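## Task

The gripper starts out already holding the tube with the light blue cap. Lower it fully into a free well of the rack that stands on the shelved bench by the door. No tube may touch the floor. Every other tube must also be fully seated in a rack. The glass breaks if dropped more than a few centimetres (about one well's depth) or knocked hard. Release the tube and back the gripper away afterwards. The robot must not tip over or be left leaning. Anything that stays in place only because the robot holds it does not count.

## Robot and tools

Robot: a Hello Robot Stretch 4, about 1.6 m tall. It has a single arm. The base rides on omni wheels, and its rim lies within 0.23 m of the base origin. A lift runs up and down a mast, a telescoping arm reaches forward, the wrist has yaw, pitch and roll joints, and there is a two-finger gripper. Cameras: head_camera, head_left_camera, head_right_camera (fisheye) and wrist_camera.

Frames: the base frame sits on the floor below the base centre, with x forward, y left and z up. hand_pose is reported in this frame. It is a point between the open fingertips, and the printed value can be slightly wrong. The odometry frame is the base frame as it was at the start of the scene. Odometry heading runs from -3.142 to 3.142, positive to the left.

execute_actions(actions, cameras): actions is a list holding one action, or an empty list to just fetch state and images. One action can contain:
- base: exactly one relative motion measured from the base's last reported position. translate_m is a forward (+) or backward drive in metres, -2 to 2. strafe_m is a sideways shift in metres, left +, -2 to 2. rotate_rad turns in place, counter-clockwise/left +, -3.2 to 3.2.
- joints: absolute targets keyed by name, one number each. lift_m 0 to 1.2 (height). arm_m 0 to 0.55 (extension). wrist_yaw_rad -1.134 to 4.276: 0 points forward, + is left, 3.14 is folded back, and above 3.4 the arm may get in the way. wrist_pitch_rad -1.117 to 4.259: 0 is level, 1.57 points straight down. wrist_roll_rad -1.117 to 4.259: at 0 the fingers are at equal height, + turns clockwise as seen from behind. gripper_m -0.038 to 0.141 is the fingertip gap in metres; negative values press the tips together.
- pace: "slow", "default", "fast" or "max". Base speed is 0.1/0.3/0.4/0.6 m/s and turn rate 1/2/3/4 rad/s. Above lift 0.2 these limits shrink, to 0.3 m/s and 1 rad/s at lift 1.2.
- contact_limits: {"arm_m": 0 to 0.75}, the push allowed before the arm stops. Default is 0.5.
- end_of_arm: "enable_torque" on its own. It revives wrist or gripper motors that have cut out.
All motions in an action start at the same moment. Joint targets outside a range are clipped and the result reports it. Any other bad value or unknown key gets the whole call rejected. Anything you leave out may keep pushing toward its previous target. Each action lasts at most 15 s. cameras lists which images to return; omitted or ["all"] means all of them, [] means none. If a call reports a stop, later calls in the same reply will not run.

wait(seconds 0 to 10) returns state without sending a command. zoom_image(camera, region [x0,y0,x1,y1] pixels, at most 504x504) shows a closer crop of the latest image. read_manual returns only licences. finished_scene(scene 1 or 2) ends that scene for good and reports success.

Result lines: joint_positions. base_status and joint_status report "done", "off_target", "contact_stop_at_<key>" (the part goes slack and may sag or roll), "limit_stop_at_<name>" (tilt above 6 degrees makes lift, arm and wheels slack; own_body means it hit itself) or "torque_fault" (a wrist motor went limp, so send enable_torque). on_its_own covers things you did not command; in it, "held at" is a target, not a position. lidar_m gives 12 distances for 30-degree sectors: the 1st is straight ahead, then counter-clockwise (4th left, 7th behind, 10th right). "-" means nothing seen or closer than 0.25 m; glass can be missed. wrist_depth_mm is a 7x7 grid from the top left, 100-2000 mm, and glass is not shown in it. base_tilt is in degrees. turned_by_wheels vs turned_by_imu: a gap above about 0.1 rad points to slipping or a collision. motor_effort is a percentage with the peak in brackets. A load or a push shows as effort outside the rest range. The gripper reading does not tell you whether you are holding something.

Tips: the tubes are glass and there is no clear depth reading for them, so rely on the images. To grip, command a gap below the tube's width. Lower the tube into the well slowly, and release it only when it is at most a few cm above the bottom, ideally already seated. Then open the gripper and raise or retract before you drive away. Don't drive or turn with arm_m above 0.2 while carrying a heavy load, and avoid hard pushes, because the robot can tip. If the fingertips jam against a surface, raise the lift. To unfold the wrist, send lift_m 0.4 together with wrist_yaw_rad 0.

Each tool is called after "Call:" as name(argument=value, ...), one argument or row to a line, values as JSON.

## Session

Call:
execute_actions(
  actions=[],
)

Scene clock: 0.00 s.
base_odometry: x=+0.000 y=+0.000 heading=+0.000 (m, m, rad; odometry frame)
turned_by_wheels: +0.000 (rad since the last result)
turned_by_imu: +0.000 (rad since the last result)
base_tilt: forward=+0.5 right=-0.1 (deg)
lidar_m: 1.51 1.45 1.57 1.88 1.84 1.54 1.18 1.18 1.33 1.34 1.28 1.40
base_status: not commanded
joint_positions: lift_m=+0.601 arm_m=+0.002 wrist_yaw_rad=+0.017 wrist_pitch_rad=+0.137 wrist_roll_rad=-0.009 gripper_m=-0.038
joint_status: not commanded
motor_effort: lift_m=+20 arm_m=+0 wrist_yaw_rad=+1 wrist_pitch_rad=-4 wrist_roll_rad=+0 gripper_m=-15 wheel_0=+0 wheel_1=+0 wheel_2=+0 (%)
hand_pose: x=+0.4601 y=-0.0826 z=+0.7403 quat_wxyz=(+0.998, -0.005, +0.068, +0.009) (m; base frame)
wrist_depth_mm: 1397 1708 1863 - - - 1921 / 1118 1255 1921 - - - 1863 / 1118 1205 1983 - - - 1921 / 1160 1255 1983 - - - - / 1160 1255 - - - - 1983 / 1182 1281 180 206 179 1708 1808 / 1255 1255 1366 172 1397 1255 1397
pictures: head_camera, head_left_camera, head_right_camera, wrist_camera
Images, in order (width x height): head_camera 420x560, head_left_camera 420x672, head_right_camera 420x672, wrist_camera 616x392.

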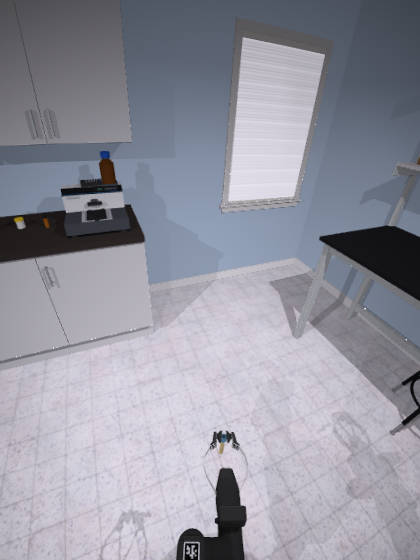

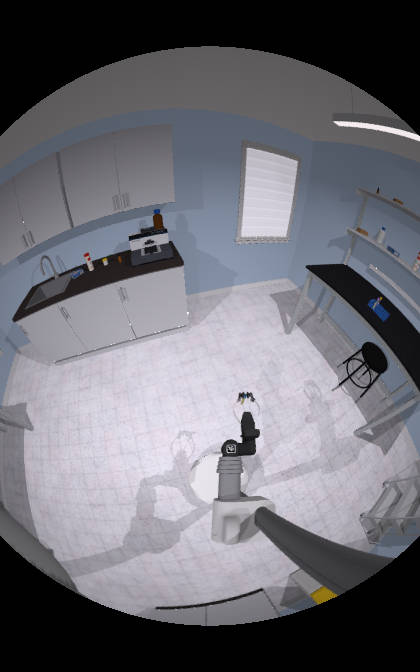

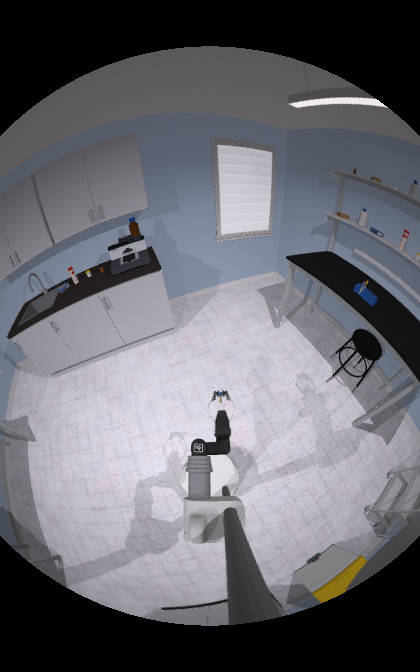

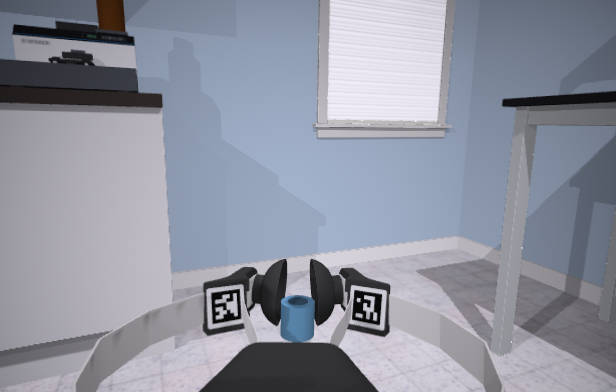

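Call:
execute_actions(
  actions=[
    {"base":{"rotate_rad":-1.1},"joints":{"lift_m":1.0}},
  ],
)

Scene clock: 6.17 s.
base_odometry: x=+0.000 y=+0.000 heading=-1.100 (m, m, rad; odometry frame)
turned_by_wheels: -1.100 (rad since the last result)
turned_by_imu: -1.098 (rad since the last result)
base_tilt: forward=+0.5 right=-0.1 (deg)
lidar_m: 0.42 1.36 2.13 1.44 1.58 1.88 1.86 2.00 1.22 1.17 1.29 1.31
base_status: done
joint_positions: lift_m=+1.000 arm_m=+0.002 wrist_yaw_rad=+0.017 wrist_pitch_rad=+0.137 wrist_roll_rad=-0.009 gripper_m=-0.038
joint_status: all done
motor_effort: lift_m=+22(23) arm_m=+0(0) wrist_yaw_rad=+1(0) wrist_pitch_rad=-4(6) wrist_roll_rad=+0(0) gripper_m=-17(15) wheel_0=+0(6) wheel_1=-1(7) wheel_2=-1(4) (%)
hand_pose: x=+0.4601 y=-0.0827 z=+1.1386 quat_wxyz=(+0.998, -0.005, +0.068, +0.009) (m; base frame)
wrist_depth_mm: 1921 1863 1863 1808 1808 1756 1708 / 1983 1921 1921 1863 1808 1808 1756 / 1983 - 1983 1921 1863 1863 1863 / 1661 1661 1499 1708 1921 1921 1863 / - - 1182 1182 1160 1921 1921 / - - 180 206 179 1983 1921 / - 1863 - 172 1983 1863 1983
pictures: head_camera, head_left_camera, head_right_camera, wrist_camera
camera_calibration (this result's frames):
wrist_camera: T_world_to_cam=[[0.0128159, -0.999637, 0.0236956, -0.118937], [-0.154392, -0.0253917, -0.987683, 1.24747], [0.987927, 0.00899962, -0.154662, -0.0530026], [0, 0, 0, 1]] pos_world=[0.246487, -0.0867417, 1.22673]
Images, in order (width x height): head_camera 420x560, head_left_camera 420x672, head_right_camera 420x672, wrist_camera 616x392.

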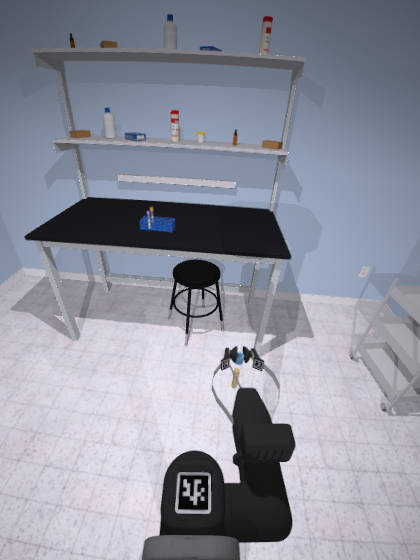

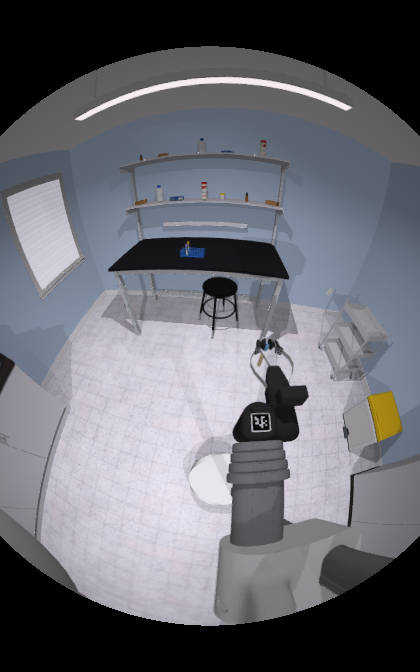

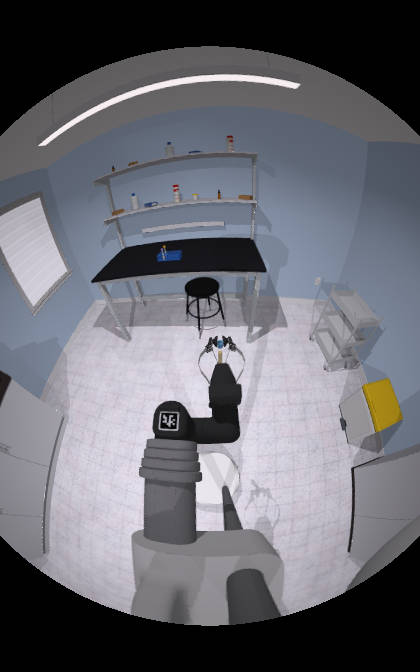

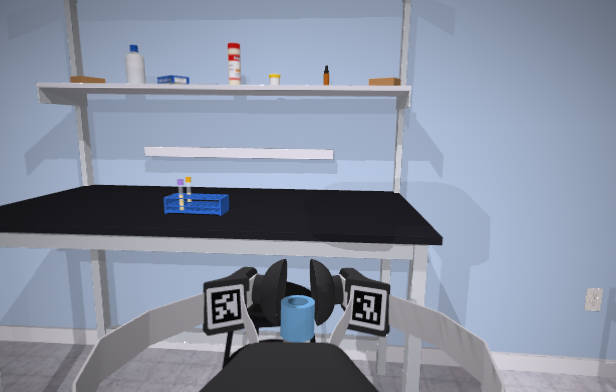

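Call:
zoom_image(
  camera="head_left_camera",
  region=[0, 330, 420, 660],
)

Call:
zoom_image(
  camera="head_camera",
  region=[100, 180, 300, 420],
)

Region (0, 330, 420, 660) of head_left_camera's 420x672 image, scaled by 1.200, with more detail than that image has; it fills the top 396 rows of this view, and the rest is white.

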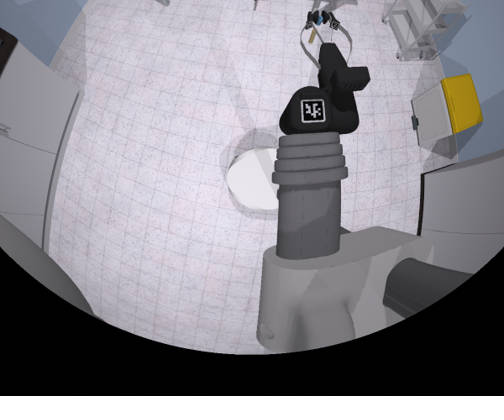

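Region (100, 180, 300, 420) of head_camera's 420x560 image, scaled by 2.100, with more detail than that image has.

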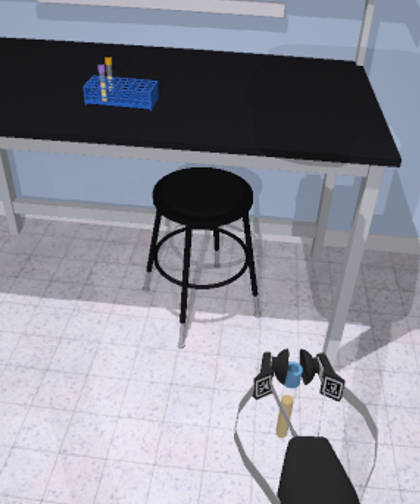

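Call:
execute_actions(
  actions=[
    {"base":{"rotate_rad":-1.8}},
  ],
  cameras=["head_left_camera","head_right_camera"],
)

Scene clock: 25.53 s.
base_odometry: x=+0.000 y=+0.000 heading=-2.900 (m, m, rad; odometry frame)
turned_by_wheels: -1.800 (rad since the last result)
turned_by_imu: -1.798 (rad since the last result)
base_tilt: forward=+0.6 right=-0.1 (deg)
lidar_m: 0.42 1.21 1.47 1.29 1.27 1.68 1.47 1.48 1.89 1.86 1.91 1.26
base_status: done
joint_positions: lift_m=+1.000 arm_m=+0.002 wrist_yaw_rad=+0.017 wrist_pitch_rad=+0.137 wrist_roll_rad=-0.009 gripper_m=-0.038
joint_status: not commanded
motor_effort: lift_m=+21(22) arm_m=+0(0) wrist_yaw_rad=+1(1) wrist_pitch_rad=-7(6) wrist_roll_rad=-1(0) gripper_m=-20(19) wheel_0=+0(5) wheel_1=-1(7) wheel_2=-1(4) (%)
hand_pose: x=+0.4601 y=-0.0826 z=+1.1387 quat_wxyz=(+0.998, -0.005, +0.068, +0.009) (m; base frame)
wrist_depth_mm: 1255 1308 1336 931 976 1008 1025 / 1308 1308 1366 960 991 1025 1060 / 1336 1366 1397 991 1025 1060 1098 / 1366 1430 1430 1025 1060 1098 1618 / 1397 1464 1464 1042 1098 1118 1661 / 1464 1464 180 206 179 1160 1756 / 1336 1182 1576 172 1160 1182 1756
pictures: head_left_camera, head_right_camera
Images, in order (width x height): head_left_camera 420x672, head_right_camera 420x672.

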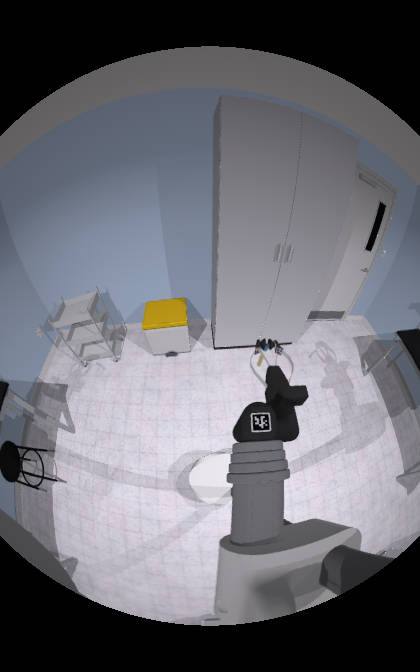

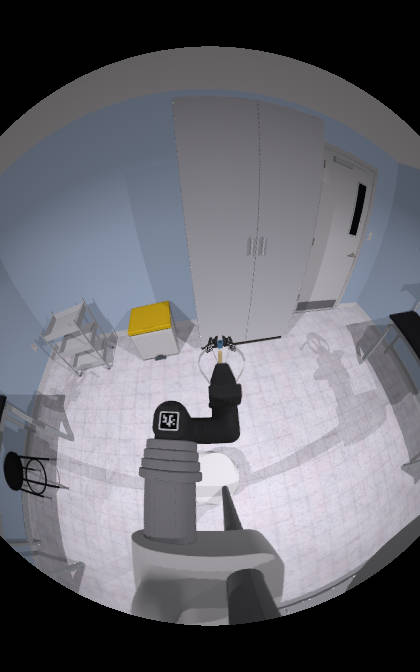

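Good thing I checked: there is another bench by the door.

Call:
execute_actions(
  actions=[
    {"base":{"rotate_rad":-1.45}},
  ],
)

Scene clock: 30.03 s.
base_odometry: x=+0.000 y=+0.000 heading=+1.933 (m, m, rad; odometry frame)
turned_by_wheels: -1.450 (rad since the last result)
turned_by_imu: -1.448 (rad since the last result)
base_tilt: forward=+0.5 right=-0.1 (deg)
lidar_m: 0.42 1.92 1.22 1.18 1.26 1.34 1.32 1.38 2.20 1.46 1.55 1.90
base_status: done
joint_positions: lift_m=+1.000 arm_m=+0.002 wrist_yaw_rad=+0.017 wrist_pitch_rad=+0.137 wrist_roll_rad=-0.009 gripper_m=-0.038
joint_status: not commanded
motor_effort: lift_m=+21(21) arm_m=+0(0) wrist_yaw_rad=+1(1) wrist_pitch_rad=-7(6) wrist_roll_rad=+0(0) gripper_m=-17(17) wheel_0=+1(6) wheel_1=+1(5) wheel_2=+0(6) (%)
hand_pose: x=+0.4601 y=-0.0827 z=+1.1387 quat_wxyz=(+0.998, -0.005, +0.068, +0.009) (m; base frame)
wrist_depth_mm: - - - - - - - / - - - - - - - / - - - - - - - / - - - - - - - / - - - 1756 - - - / - - 180 206 179 - - / - 1863 - 172 - 1863 -
pictures: head_camera, head_left_camera, head_right_camera, wrist_camera
camera_calibration (this result's frames):
wrist_camera: T_world_to_cam=[[0.0128214, -0.999637, 0.0237, -0.118946], [-0.154422, -0.0253971, -0.987679, 1.24759], [0.987922, 0.00900361, -0.154691, -0.0529586], [0, 0, 0, 1]] pos_world=[0.246499, -0.0867411, 1.22685]
Images, in order (width x height): head_camera 420x560, head_left_camera 420x672, head_right_camera 420x672, wrist_camera 616x392.

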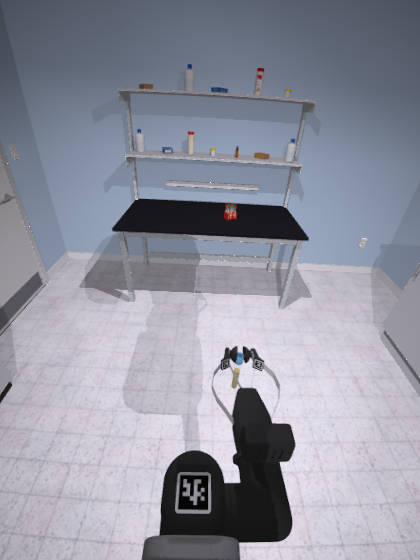

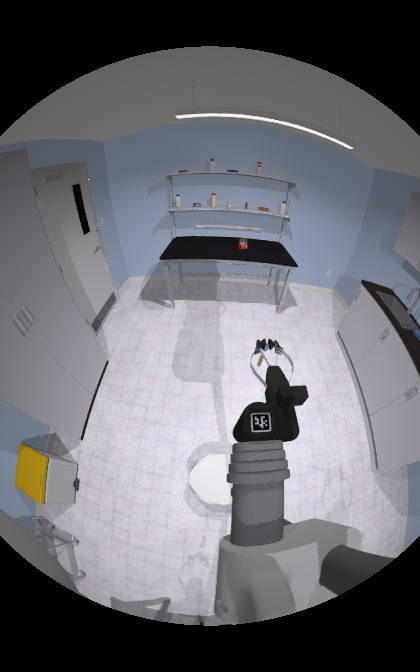

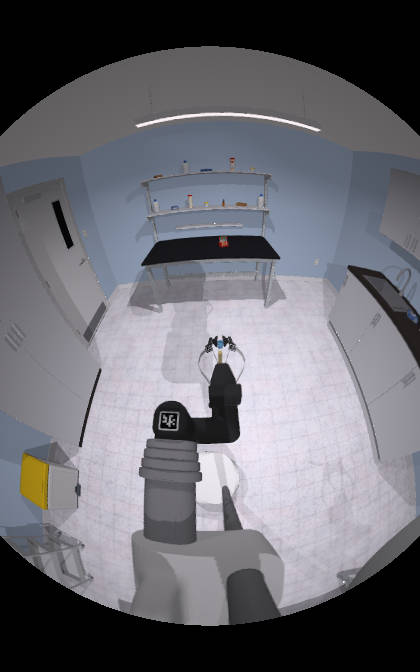

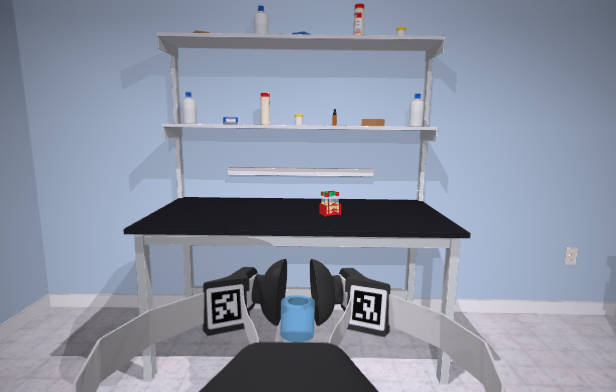

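Call:
execute_actions(
  actions=[
    {"base":{"translate_m":1.3},"joints":{"lift_m":1.12}},
  ],
)

Call:
zoom_image(
  camera="head_camera",
  region=[150, 180, 350, 420],
)

Scene clock: 41.73 s.
base_odometry: x=-0.461 y=+1.216 heading=+1.933 (m, m, rad; odometry frame)
turned_by_wheels: +0.000 (rad since the last result)
turned_by_imu: +0.000 (rad since the last result)
base_tilt: forward=+0.6 right=-0.1 (deg)
lidar_m: 0.38 0.57 0.80 1.22 1.20 1.89 3.35 2.09 1.53 1.48 0.83 0.54
base_status: done
joint_positions: lift_m=+1.120 arm_m=+0.002 wrist_yaw_rad=+0.017 wrist_pitch_rad=+0.137 wrist_roll_rad=-0.009 gripper_m=-0.038
joint_status: all done
motor_effort: lift_m=+21(23) arm_m=+0(0) wrist_yaw_rad=+1(1) wrist_pitch_rad=-5(7) wrist_roll_rad=+0(0) gripper_m=-18(16) wheel_0=+0(6) wheel_1=-1(6) wheel_2=+2(9) (%)
hand_pose: x=+0.4601 y=-0.0827 z=+1.2587 quat_wxyz=(+0.998, -0.005, +0.068, +0.009) (m; base frame)
wrist_depth_mm: 1078 1078 1060 1078 1060 1060 1078 / 1098 1098 1098 1118 1098 1098 1078 / 1138 1138 1118 1118 1118 1098 1118 / 1098 1160 1160 1160 1138 1160 1042 / 1182 1205 1182 1182 1182 1182 1205 / 1205 1229 180 206 179 1205 1229 / 946 878 960 172 976 891 976
pictures: head_camera, head_left_camera, head_right_camera, wrist_camera
camera_calibration (this result's frames):
wrist_camera: T_world_to_cam=[[0.0128212, -0.999637, 0.0237001, -0.121789], [-0.154422, -0.0253971, -0.987679, 1.36606], [0.987922, 0.00900341, -0.154691, -0.0344039], [0, 0, 0, 1]] pos_world=[0.246499, -0.0867411, 1.34679]
Images, in order (width x height): head_camera 420x560, head_left_camera 420x672, head_right_camera 420x672, wrist_camera 616x392.

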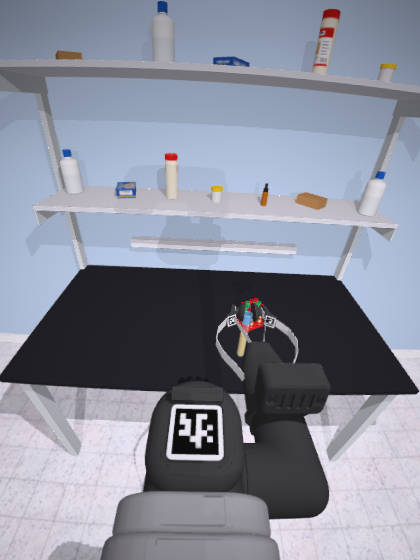

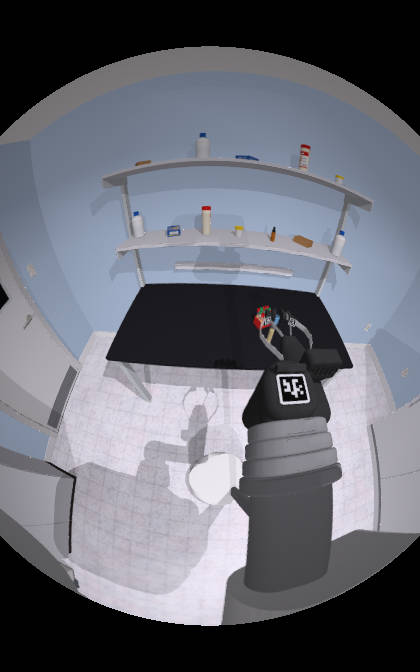

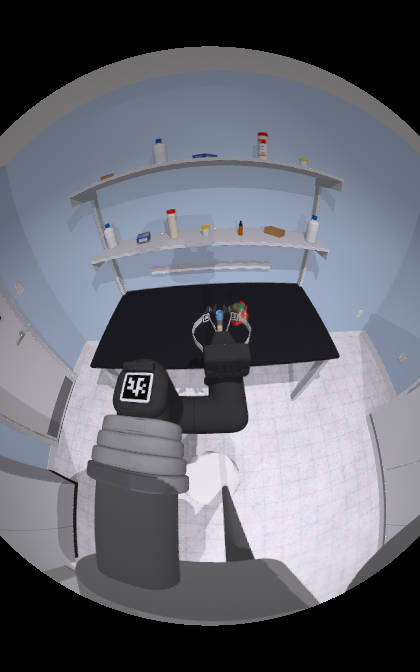

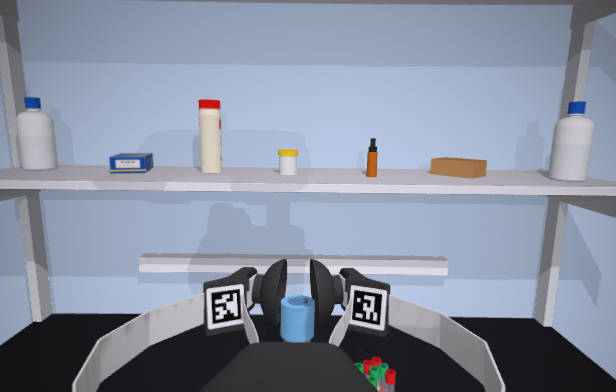

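Region (150, 180, 350, 420) of head_camera's 420x560 image, scaled by 2.100, with more detail than that image has.

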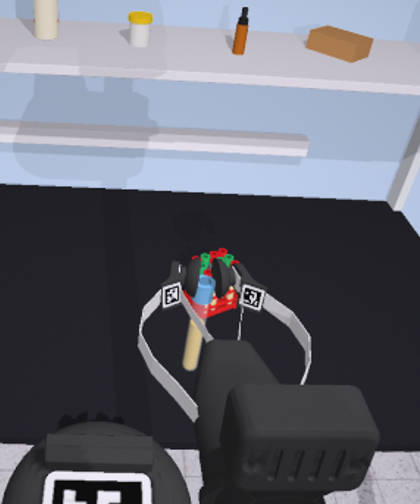

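Call:
execute_actions(
  actions=[
    {"base":{"strafe_m":-0.16},"joints":{"lift_m":0.97}},
  ],
  cameras=["head_camera","wrist_camera","head_left_camera"],
)

Call:
zoom_image(
  camera="head_camera",
  region=[150, 270, 290, 410],
)

Call:
zoom_image(
  camera="wrist_camera",
  region=[100, 180, 400, 392],
)

Scene clock: 52.57 s.
base_odometry: x=-0.311 y=+1.272 heading=+1.933 (m, m, rad; odometry frame)
turned_by_wheels: +0.000 (rad since the last result)
turned_by_imu: +0.002 (rad since the last result)
base_tilt: forward=+0.6 right=-0.1 (deg)
lidar_m: 0.55 0.59 0.82 1.36 1.37 1.99 3.35 1.90 1.36 1.34 0.81 0.60
base_status: done
joint_positions: lift_m=+0.970 arm_m=+0.002 wrist_yaw_rad=+0.017 wrist_pitch_rad=+0.137 wrist_roll_rad=-0.009 gripper_m=-0.038
joint_status: all done
motor_effort: lift_m=+17(21) arm_m=+0(0) wrist_yaw_rad=+1(1) wrist_pitch_rad=-5(4) wrist_roll_rad=+0(0) gripper_m=-19(17) wheel_0=-2(9) wheel_1=+1(10) wheel_2=+1(1) (%)
hand_pose: x=+0.4601 y=-0.0827 z=+1.1090 quat_wxyz=(+0.998, -0.005, +0.068, +0.009) (m; base frame)
wrist_depth_mm: 1060 1060 1060 1078 1060 1060 1078 / 1098 1098 1098 1098 1098 1078 1098 / 1118 1118 1118 1138 1138 1118 1118 / 1160 1138 1138 1138 1160 1138 1160 / 1205 1182 1182 1182 1182 1182 1182 / 917 917 180 206 179 931 1229 / 699 647 707 172 723 661 723
pictures: head_camera, head_left_camera, wrist_camera
camera_calibration (this result's frames):
wrist_camera: T_world_to_cam=[[0.0128212, -0.999637, 0.0237, -0.118243], [-0.154422, -0.0253971, -0.987679, 1.21827], [0.987922, 0.00900339, -0.154691, -0.0575509], [0, 0, 0, 1]] pos_world=[0.246499, -0.0867411, 1.19716]
Images, in order (width x height): head_camera 420x560, head_left_camera 420x672, wrist_camera 616x392.

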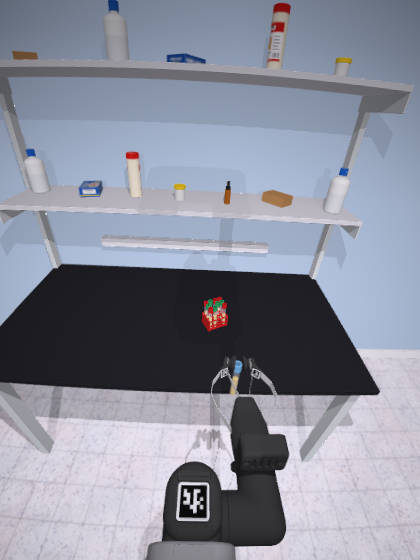

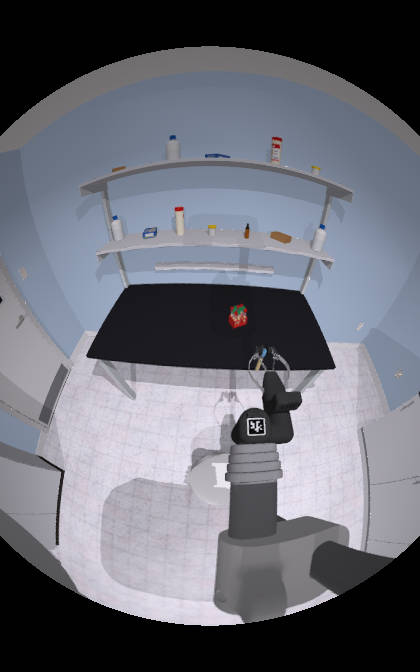

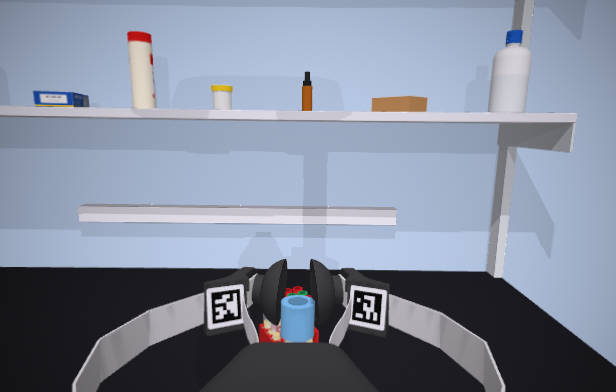

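Region (150, 270, 290, 410) of head_camera's 420x560 image, scaled by 3.600, with more detail than that image has.

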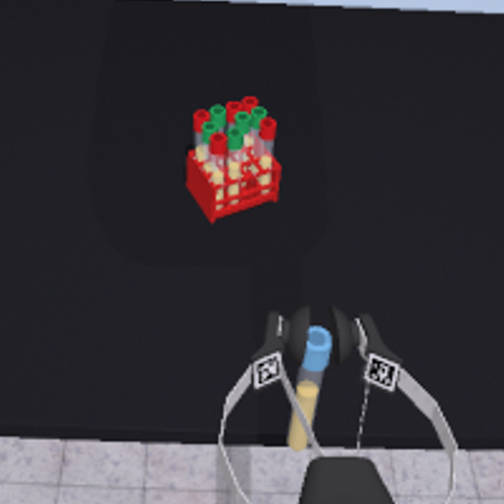

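Region (100, 180, 400, 392) of wrist_camera's 616x392 image, scaled by 1.680; it fills the top 356 rows of this view, and the rest is white.

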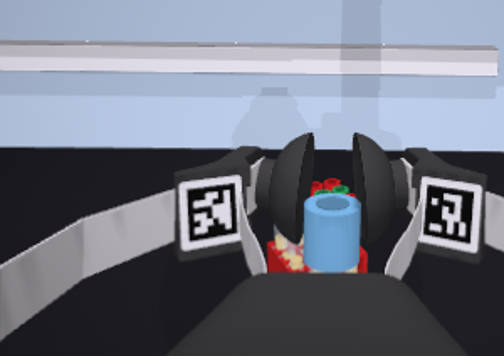

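Call:
execute_actions(
  actions=[
    {"base":{"translate_m":0.3},"joints":{"lift_m":0.89,"arm_m":0.05},"pace":"slow"},
  ],
)

Call:
zoom_image(
  camera="head_camera",
  region=[180, 330, 280, 430],
)

Call:
zoom_image(
  camera="head_left_camera",
  region=[210, 320, 290, 400],
)

Call:
zoom_image(
  camera="head_right_camera",
  region=[180, 320, 260, 400],
)

Scene clock: 104.13 s.
base_odometry: x=-0.418 y=+1.553 heading=+1.933 (m, m, rad; odometry frame)
turned_by_wheels: +0.000 (rad since the last result)
turned_by_imu: +0.002 (rad since the last result)
base_tilt: forward=+0.6 right=-0.1 (deg)
lidar_m: 0.26 0.28 0.40 1.72 1.46 1.90 3.65 1.92 1.38 1.33 0.40 0.27
base_status: done
joint_positions: lift_m=+0.890 arm_m=+0.049 wrist_yaw_rad=+0.017 wrist_pitch_rad=+0.137 wrist_roll_rad=-0.009 gripper_m=-0.038
joint_status: all done
motor_effort: lift_m=+17(16) arm_m=+7(6) wrist_yaw_rad=+2(1) wrist_pitch_rad=-6(6) wrist_roll_rad=+0(1) gripper_m=-17(18) wheel_0=+2(2) wheel_1=+0(2) wheel_2=+0(4) (%)
hand_pose: x=+0.5070 y=-0.0827 z=+1.0290 quat_wxyz=(+0.998, -0.005, +0.068, +0.009) (m; base frame)
wrist_depth_mm: 508 496 484 477 469 466 466 / 759 759 759 759 750 759 732 / 778 778 778 778 768 768 778 / 798 788 788 788 788 798 778 / 820 820 820 809 820 820 809 / 750 741 180 206 179 759 768 / 569 521 569 172 574 535 585
pictures: head_camera, head_left_camera, head_right_camera, wrist_camera
camera_calibration (this result's frames):
wrist_camera: T_world_to_cam=[[0.0128214, -0.999637, 0.0237, -0.116948], [-0.154423, -0.0253971, -0.987678, 1.14649], [0.987922, 0.00900363, -0.154692, -0.116222], [0, 0, 0, 1]] pos_world=[0.293362, -0.0867411, 1.11716]
Images, in order (width x height): head_camera 420x560, head_left_camera 420x672, head_right_camera 420x672, wrist_camera 616x392.

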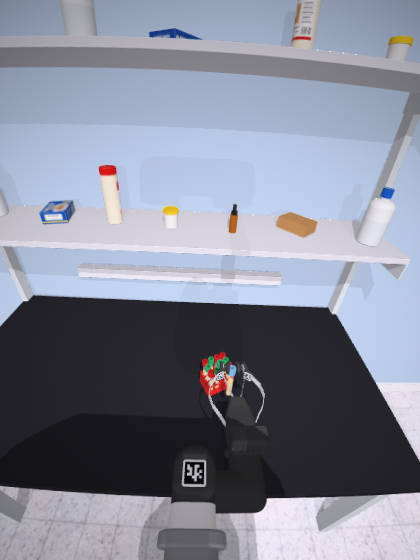

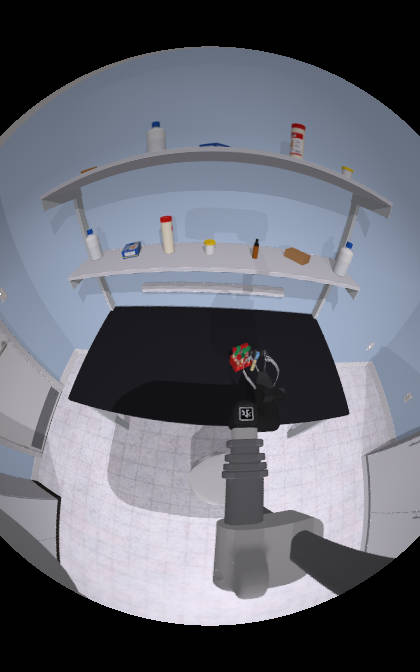

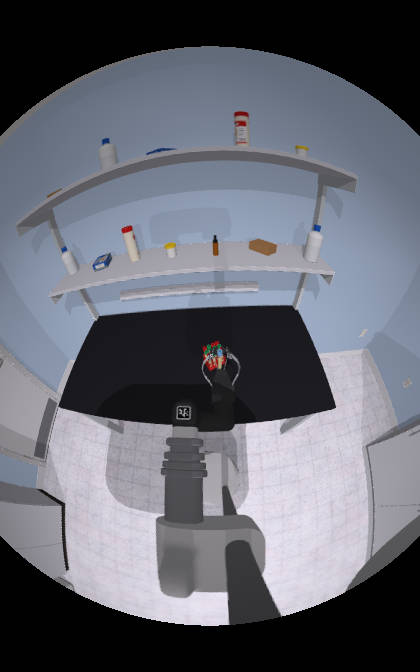

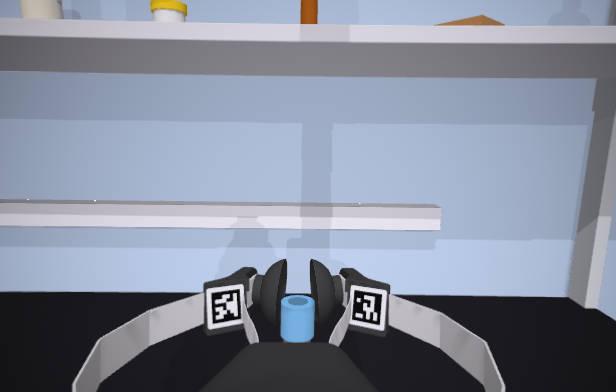

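Region (180, 330, 280, 430) of head_camera's 420x560 image, scaled by 5.040, with more detail than that image has.

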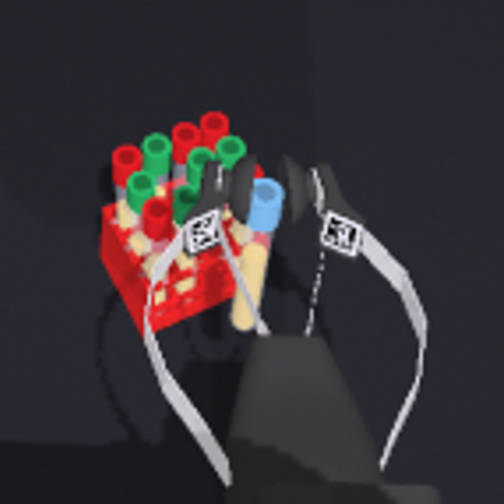

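Region (210, 320, 290, 400) of head_left_camera's 420x672 image, scaled by 6.300, with more detail than that image has.

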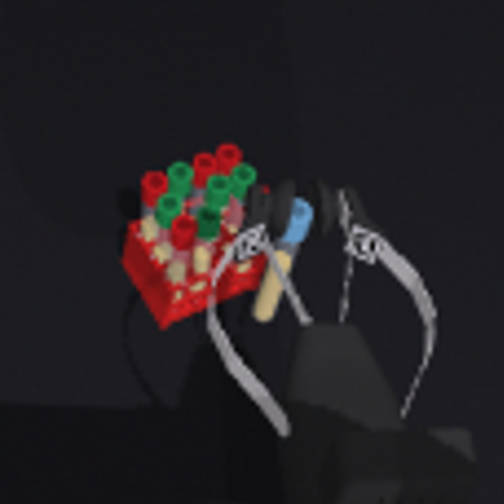

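Region (180, 320, 260, 400) of head_right_camera's 420x672 image, scaled by 6.300, with more detail than that image has.

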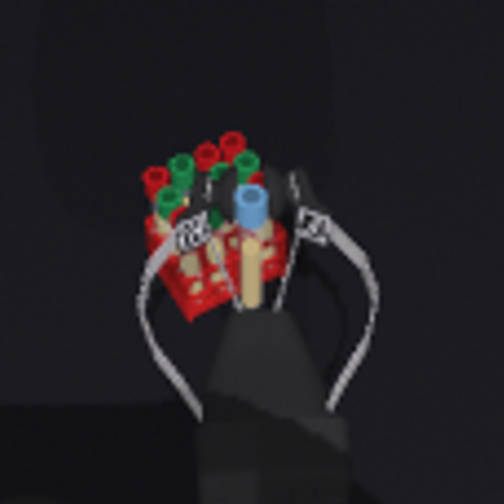

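Call:
execute_actions(
  actions=[
    {"base":{"strafe_m":0.006},"joints":{"arm_m":0.15},"pace":"slow","contact_limits":{"arm_m":0.15}},
  ],
)

Call:
zoom_image(
  camera="head_camera",
  region=[185, 320, 265, 400],
)

Call:
zoom_image(
  camera="head_left_camera",
  region=[220, 320, 280, 380],
)

Call:
zoom_image(
  camera="head_right_camera",
  region=[190, 320, 250, 380],
)

Scene clock: 162.07 s.
base_odometry: x=-0.423 y=+1.551 heading=+1.933 (m, m, rad; odometry frame)
turned_by_wheels: +0.000 (rad since the last result)
turned_by_imu: +0.001 (rad since the last result)
base_tilt: forward=+0.6 right=-0.1 (deg)
lidar_m: 0.26 0.28 0.39 1.73 1.41 1.91 3.67 1.93 1.39 1.33 0.40 0.27
base_status: done
joint_positions: lift_m=+0.890 arm_m=+0.149 wrist_yaw_rad=+0.017 wrist_pitch_rad=+0.137 wrist_roll_rad=-0.009 gripper_m=-0.038
joint_status: all done
motor_effort: lift_m=+17(17) arm_m=+6(7) wrist_yaw_rad=+1(1) wrist_pitch_rad=-6(5) wrist_roll_rad=+0(1) gripper_m=-16(15) wheel_0=-3(2) wheel_1=+2(5) wheel_2=+0(2) (%)
contact_limits: arm_m 0.15
hand_pose: x=+0.6069 y=-0.0827 z=+1.0290 quat_wxyz=(+0.998, -0.005, +0.068, +0.009) (m; base frame)
wrist_depth_mm: 389 382 373 368 364 364 364 / 661 661 654 654 654 654 654 / 676 668 676 676 676 668 676 / 691 691 683 691 683 691 691 / 715 715 715 647 707 707 715 / 732 732 180 206 179 715 723 / 569 521 569 172 574 525 585
pictures: head_camera, head_left_camera, head_right_camera, wrist_camera
camera_calibration (this result's frames):
wrist_camera: T_world_to_cam=[[0.0128211, -0.999637, 0.0237001, -0.11823], [-0.154423, -0.0253972, -0.987678, 1.16193], [0.987922, 0.00900327, -0.154693, -0.214998], [0, 0, 0, 1]] pos_world=[0.393346, -0.0867411, 1.11716]
Images, in order (width x height): head_camera 420x560, head_left_camera 420x672, head_right_camera 420x672, wrist_camera 616x392.

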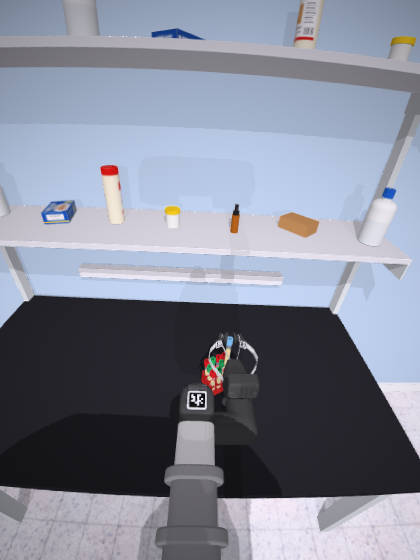

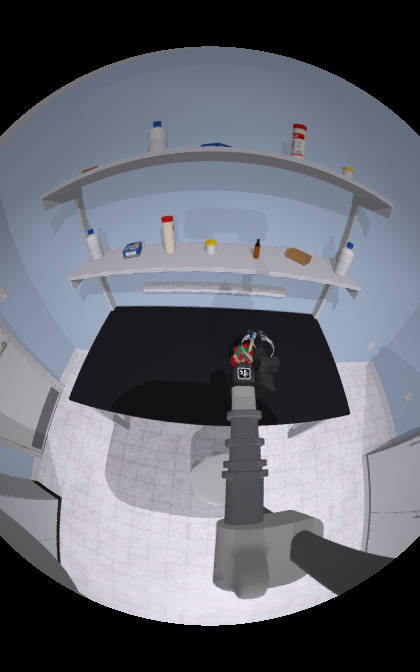

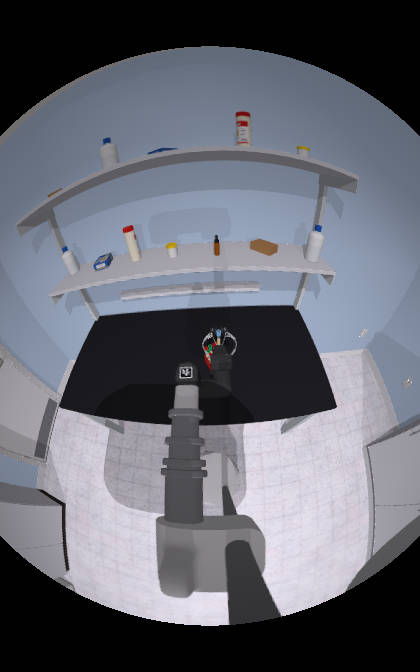

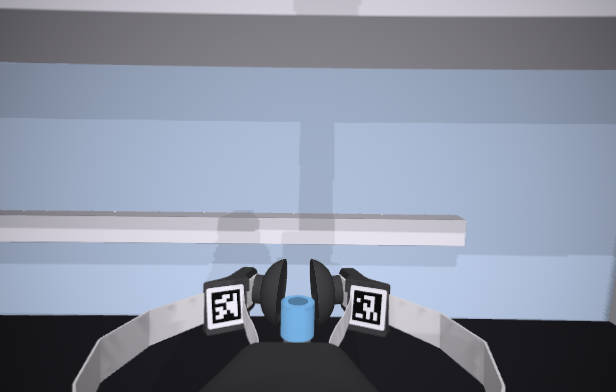

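Region (185, 320, 265, 400) of head_camera's 420x560 image, scaled by 6.300, with more detail than that image has.

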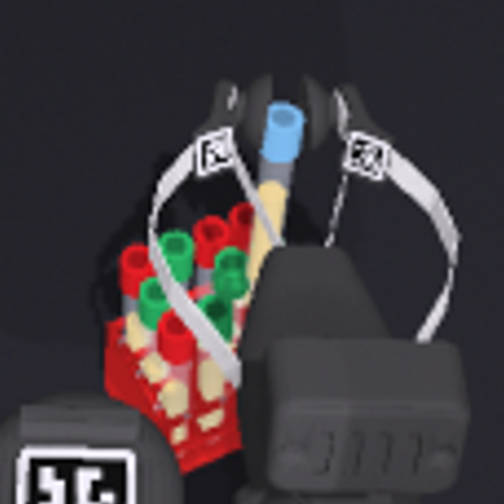

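Region (220, 320, 280, 380) of head_left_camera's 420x672 image, scaled by 8.400, with more detail than that image has.

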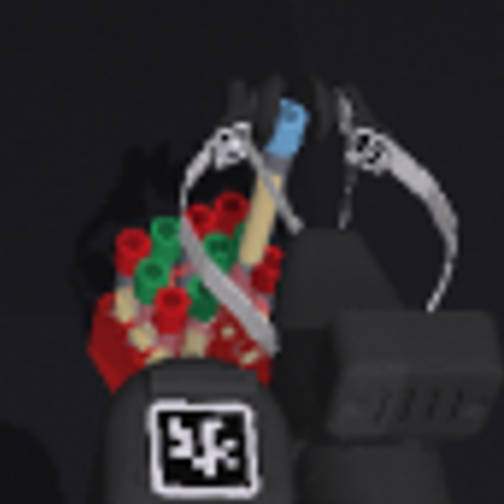

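Region (190, 320, 250, 380) of head_right_camera's 420x672 image, scaled by 8.400, with more detail than that image has.

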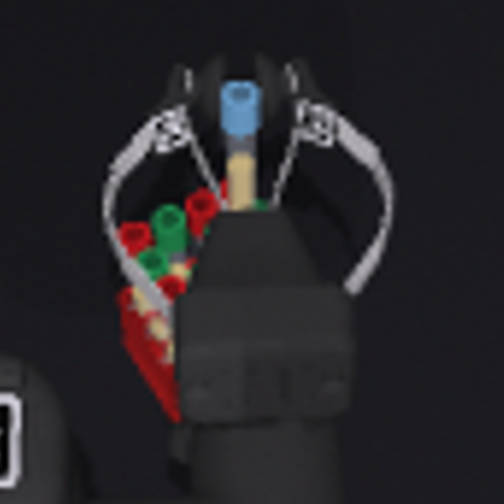

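Call:
execute_actions(
  actions=[
    {"base":{"strafe_m":-0.154},"joints":{"wrist_yaw_rad":0.617,"lift_m":0.9},"pace":"slow"},
  ],
)

Call:
zoom_image(
  camera="head_camera",
  region=[130, 320, 210, 400],
)

Call:
zoom_image(
  camera="head_left_camera",
  region=[180, 320, 240, 380],
)

Call:
zoom_image(
  camera="head_right_camera",
  region=[150, 320, 210, 380],
)

Scene clock: 179.00 s.
base_odometry: x=-0.279 y=+1.605 heading=+1.934 (m, m, rad; odometry frame)
turned_by_wheels: +0.000 (rad since the last result)
turned_by_imu: +0.003 (rad since the last result)
base_tilt: forward=+0.6 right=-0.1 (deg)
lidar_m: 0.26 0.27 0.40 1.86 1.59 2.31 3.66 1.71 1.24 1.18 0.37 0.28
base_status: done
joint_positions: lift_m=+0.900 arm_m=+0.149 wrist_yaw_rad=+0.617 wrist_pitch_rad=+0.137 wrist_roll_rad=-0.009 gripper_m=-0.038
joint_status: all done
motor_effort: lift_m=+22(22) arm_m=+6(7) wrist_yaw_rad=+2(10) wrist_pitch_rad=-6(7) wrist_roll_rad=+1(1) gripper_m=-15(16) wheel_0=+2(6) wheel_1=-1(5) wheel_2=+1(0) (%)
hand_pose: x=+0.6035 y=+0.0940 z=+1.0386 quat_wxyz=(+0.950, -0.025, +0.064, +0.303) (m; base frame)
wrist_depth_mm: 1336 960 609 379 329 327 327 / 854 831 809 723 627 564 512 / 1499 1098 917 778 661 585 530 / 1576 1118 904 778 683 597 535 / 1618 1098 960 778 661 569 521 / 759 759 180 206 179 615 554 / 585 535 585 172 591 539 559
pictures: head_camera, head_left_camera, head_right_camera, wrist_camera
camera_calibration (this result's frames):
wrist_camera: T_world_to_cam=[[0.575078, -0.817756, 0.0236993, -0.298249], [-0.113103, -0.108162, -0.987678, 1.15815], [0.810243, 0.565311, -0.154692, -0.156744], [0, 0, 0, 1]] pos_world=[0.429507, -0.0300176, 1.1267]
Images, in order (width x height): head_camera 420x560, head_left_camera 420x672, head_right_camera 420x672, wrist_camera 616x392.

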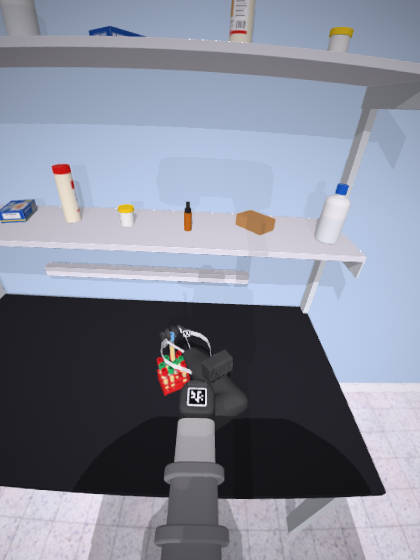

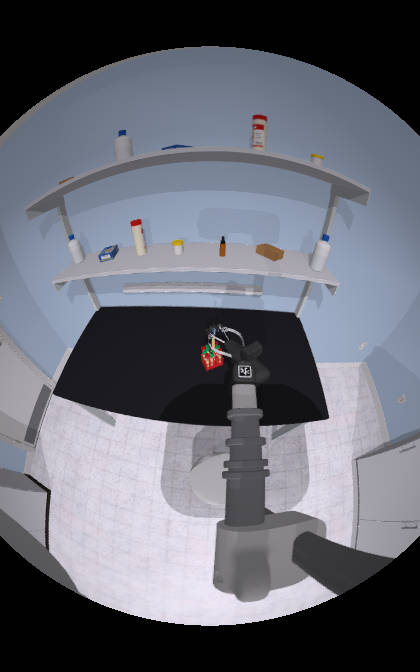

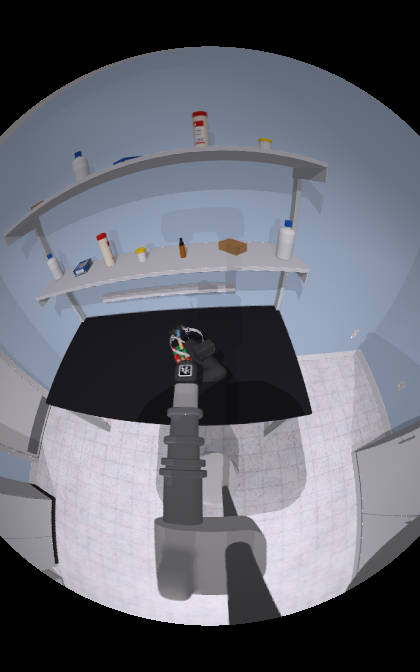

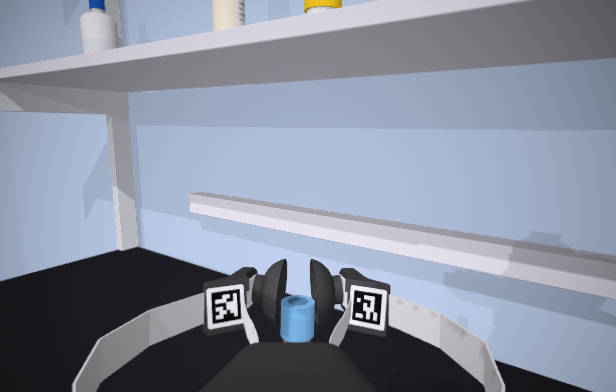

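Region (130, 320, 210, 400) of head_camera's 420x560 image, scaled by 6.300, with more detail than that image has.

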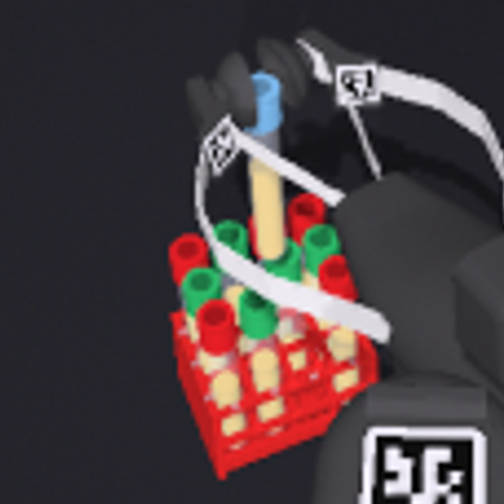

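Region (180, 320, 240, 380) of head_left_camera's 420x672 image, scaled by 8.400, with more detail than that image has.

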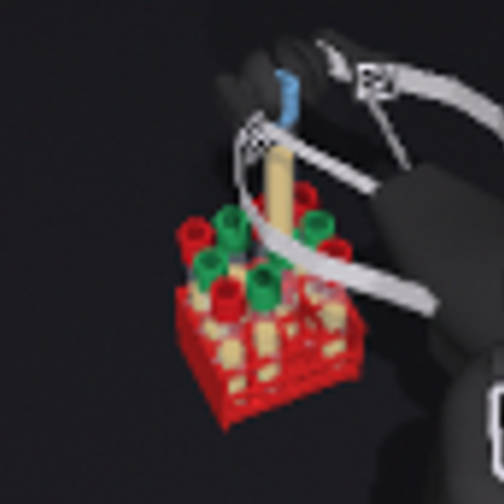

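Region (150, 320, 210, 380) of head_right_camera's 420x672 image, scaled by 8.400, with more detail than that image has.

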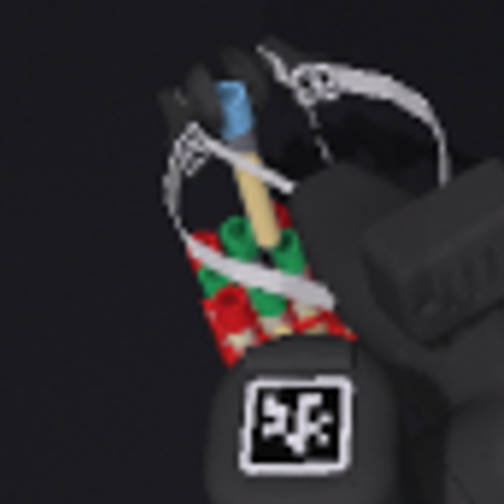

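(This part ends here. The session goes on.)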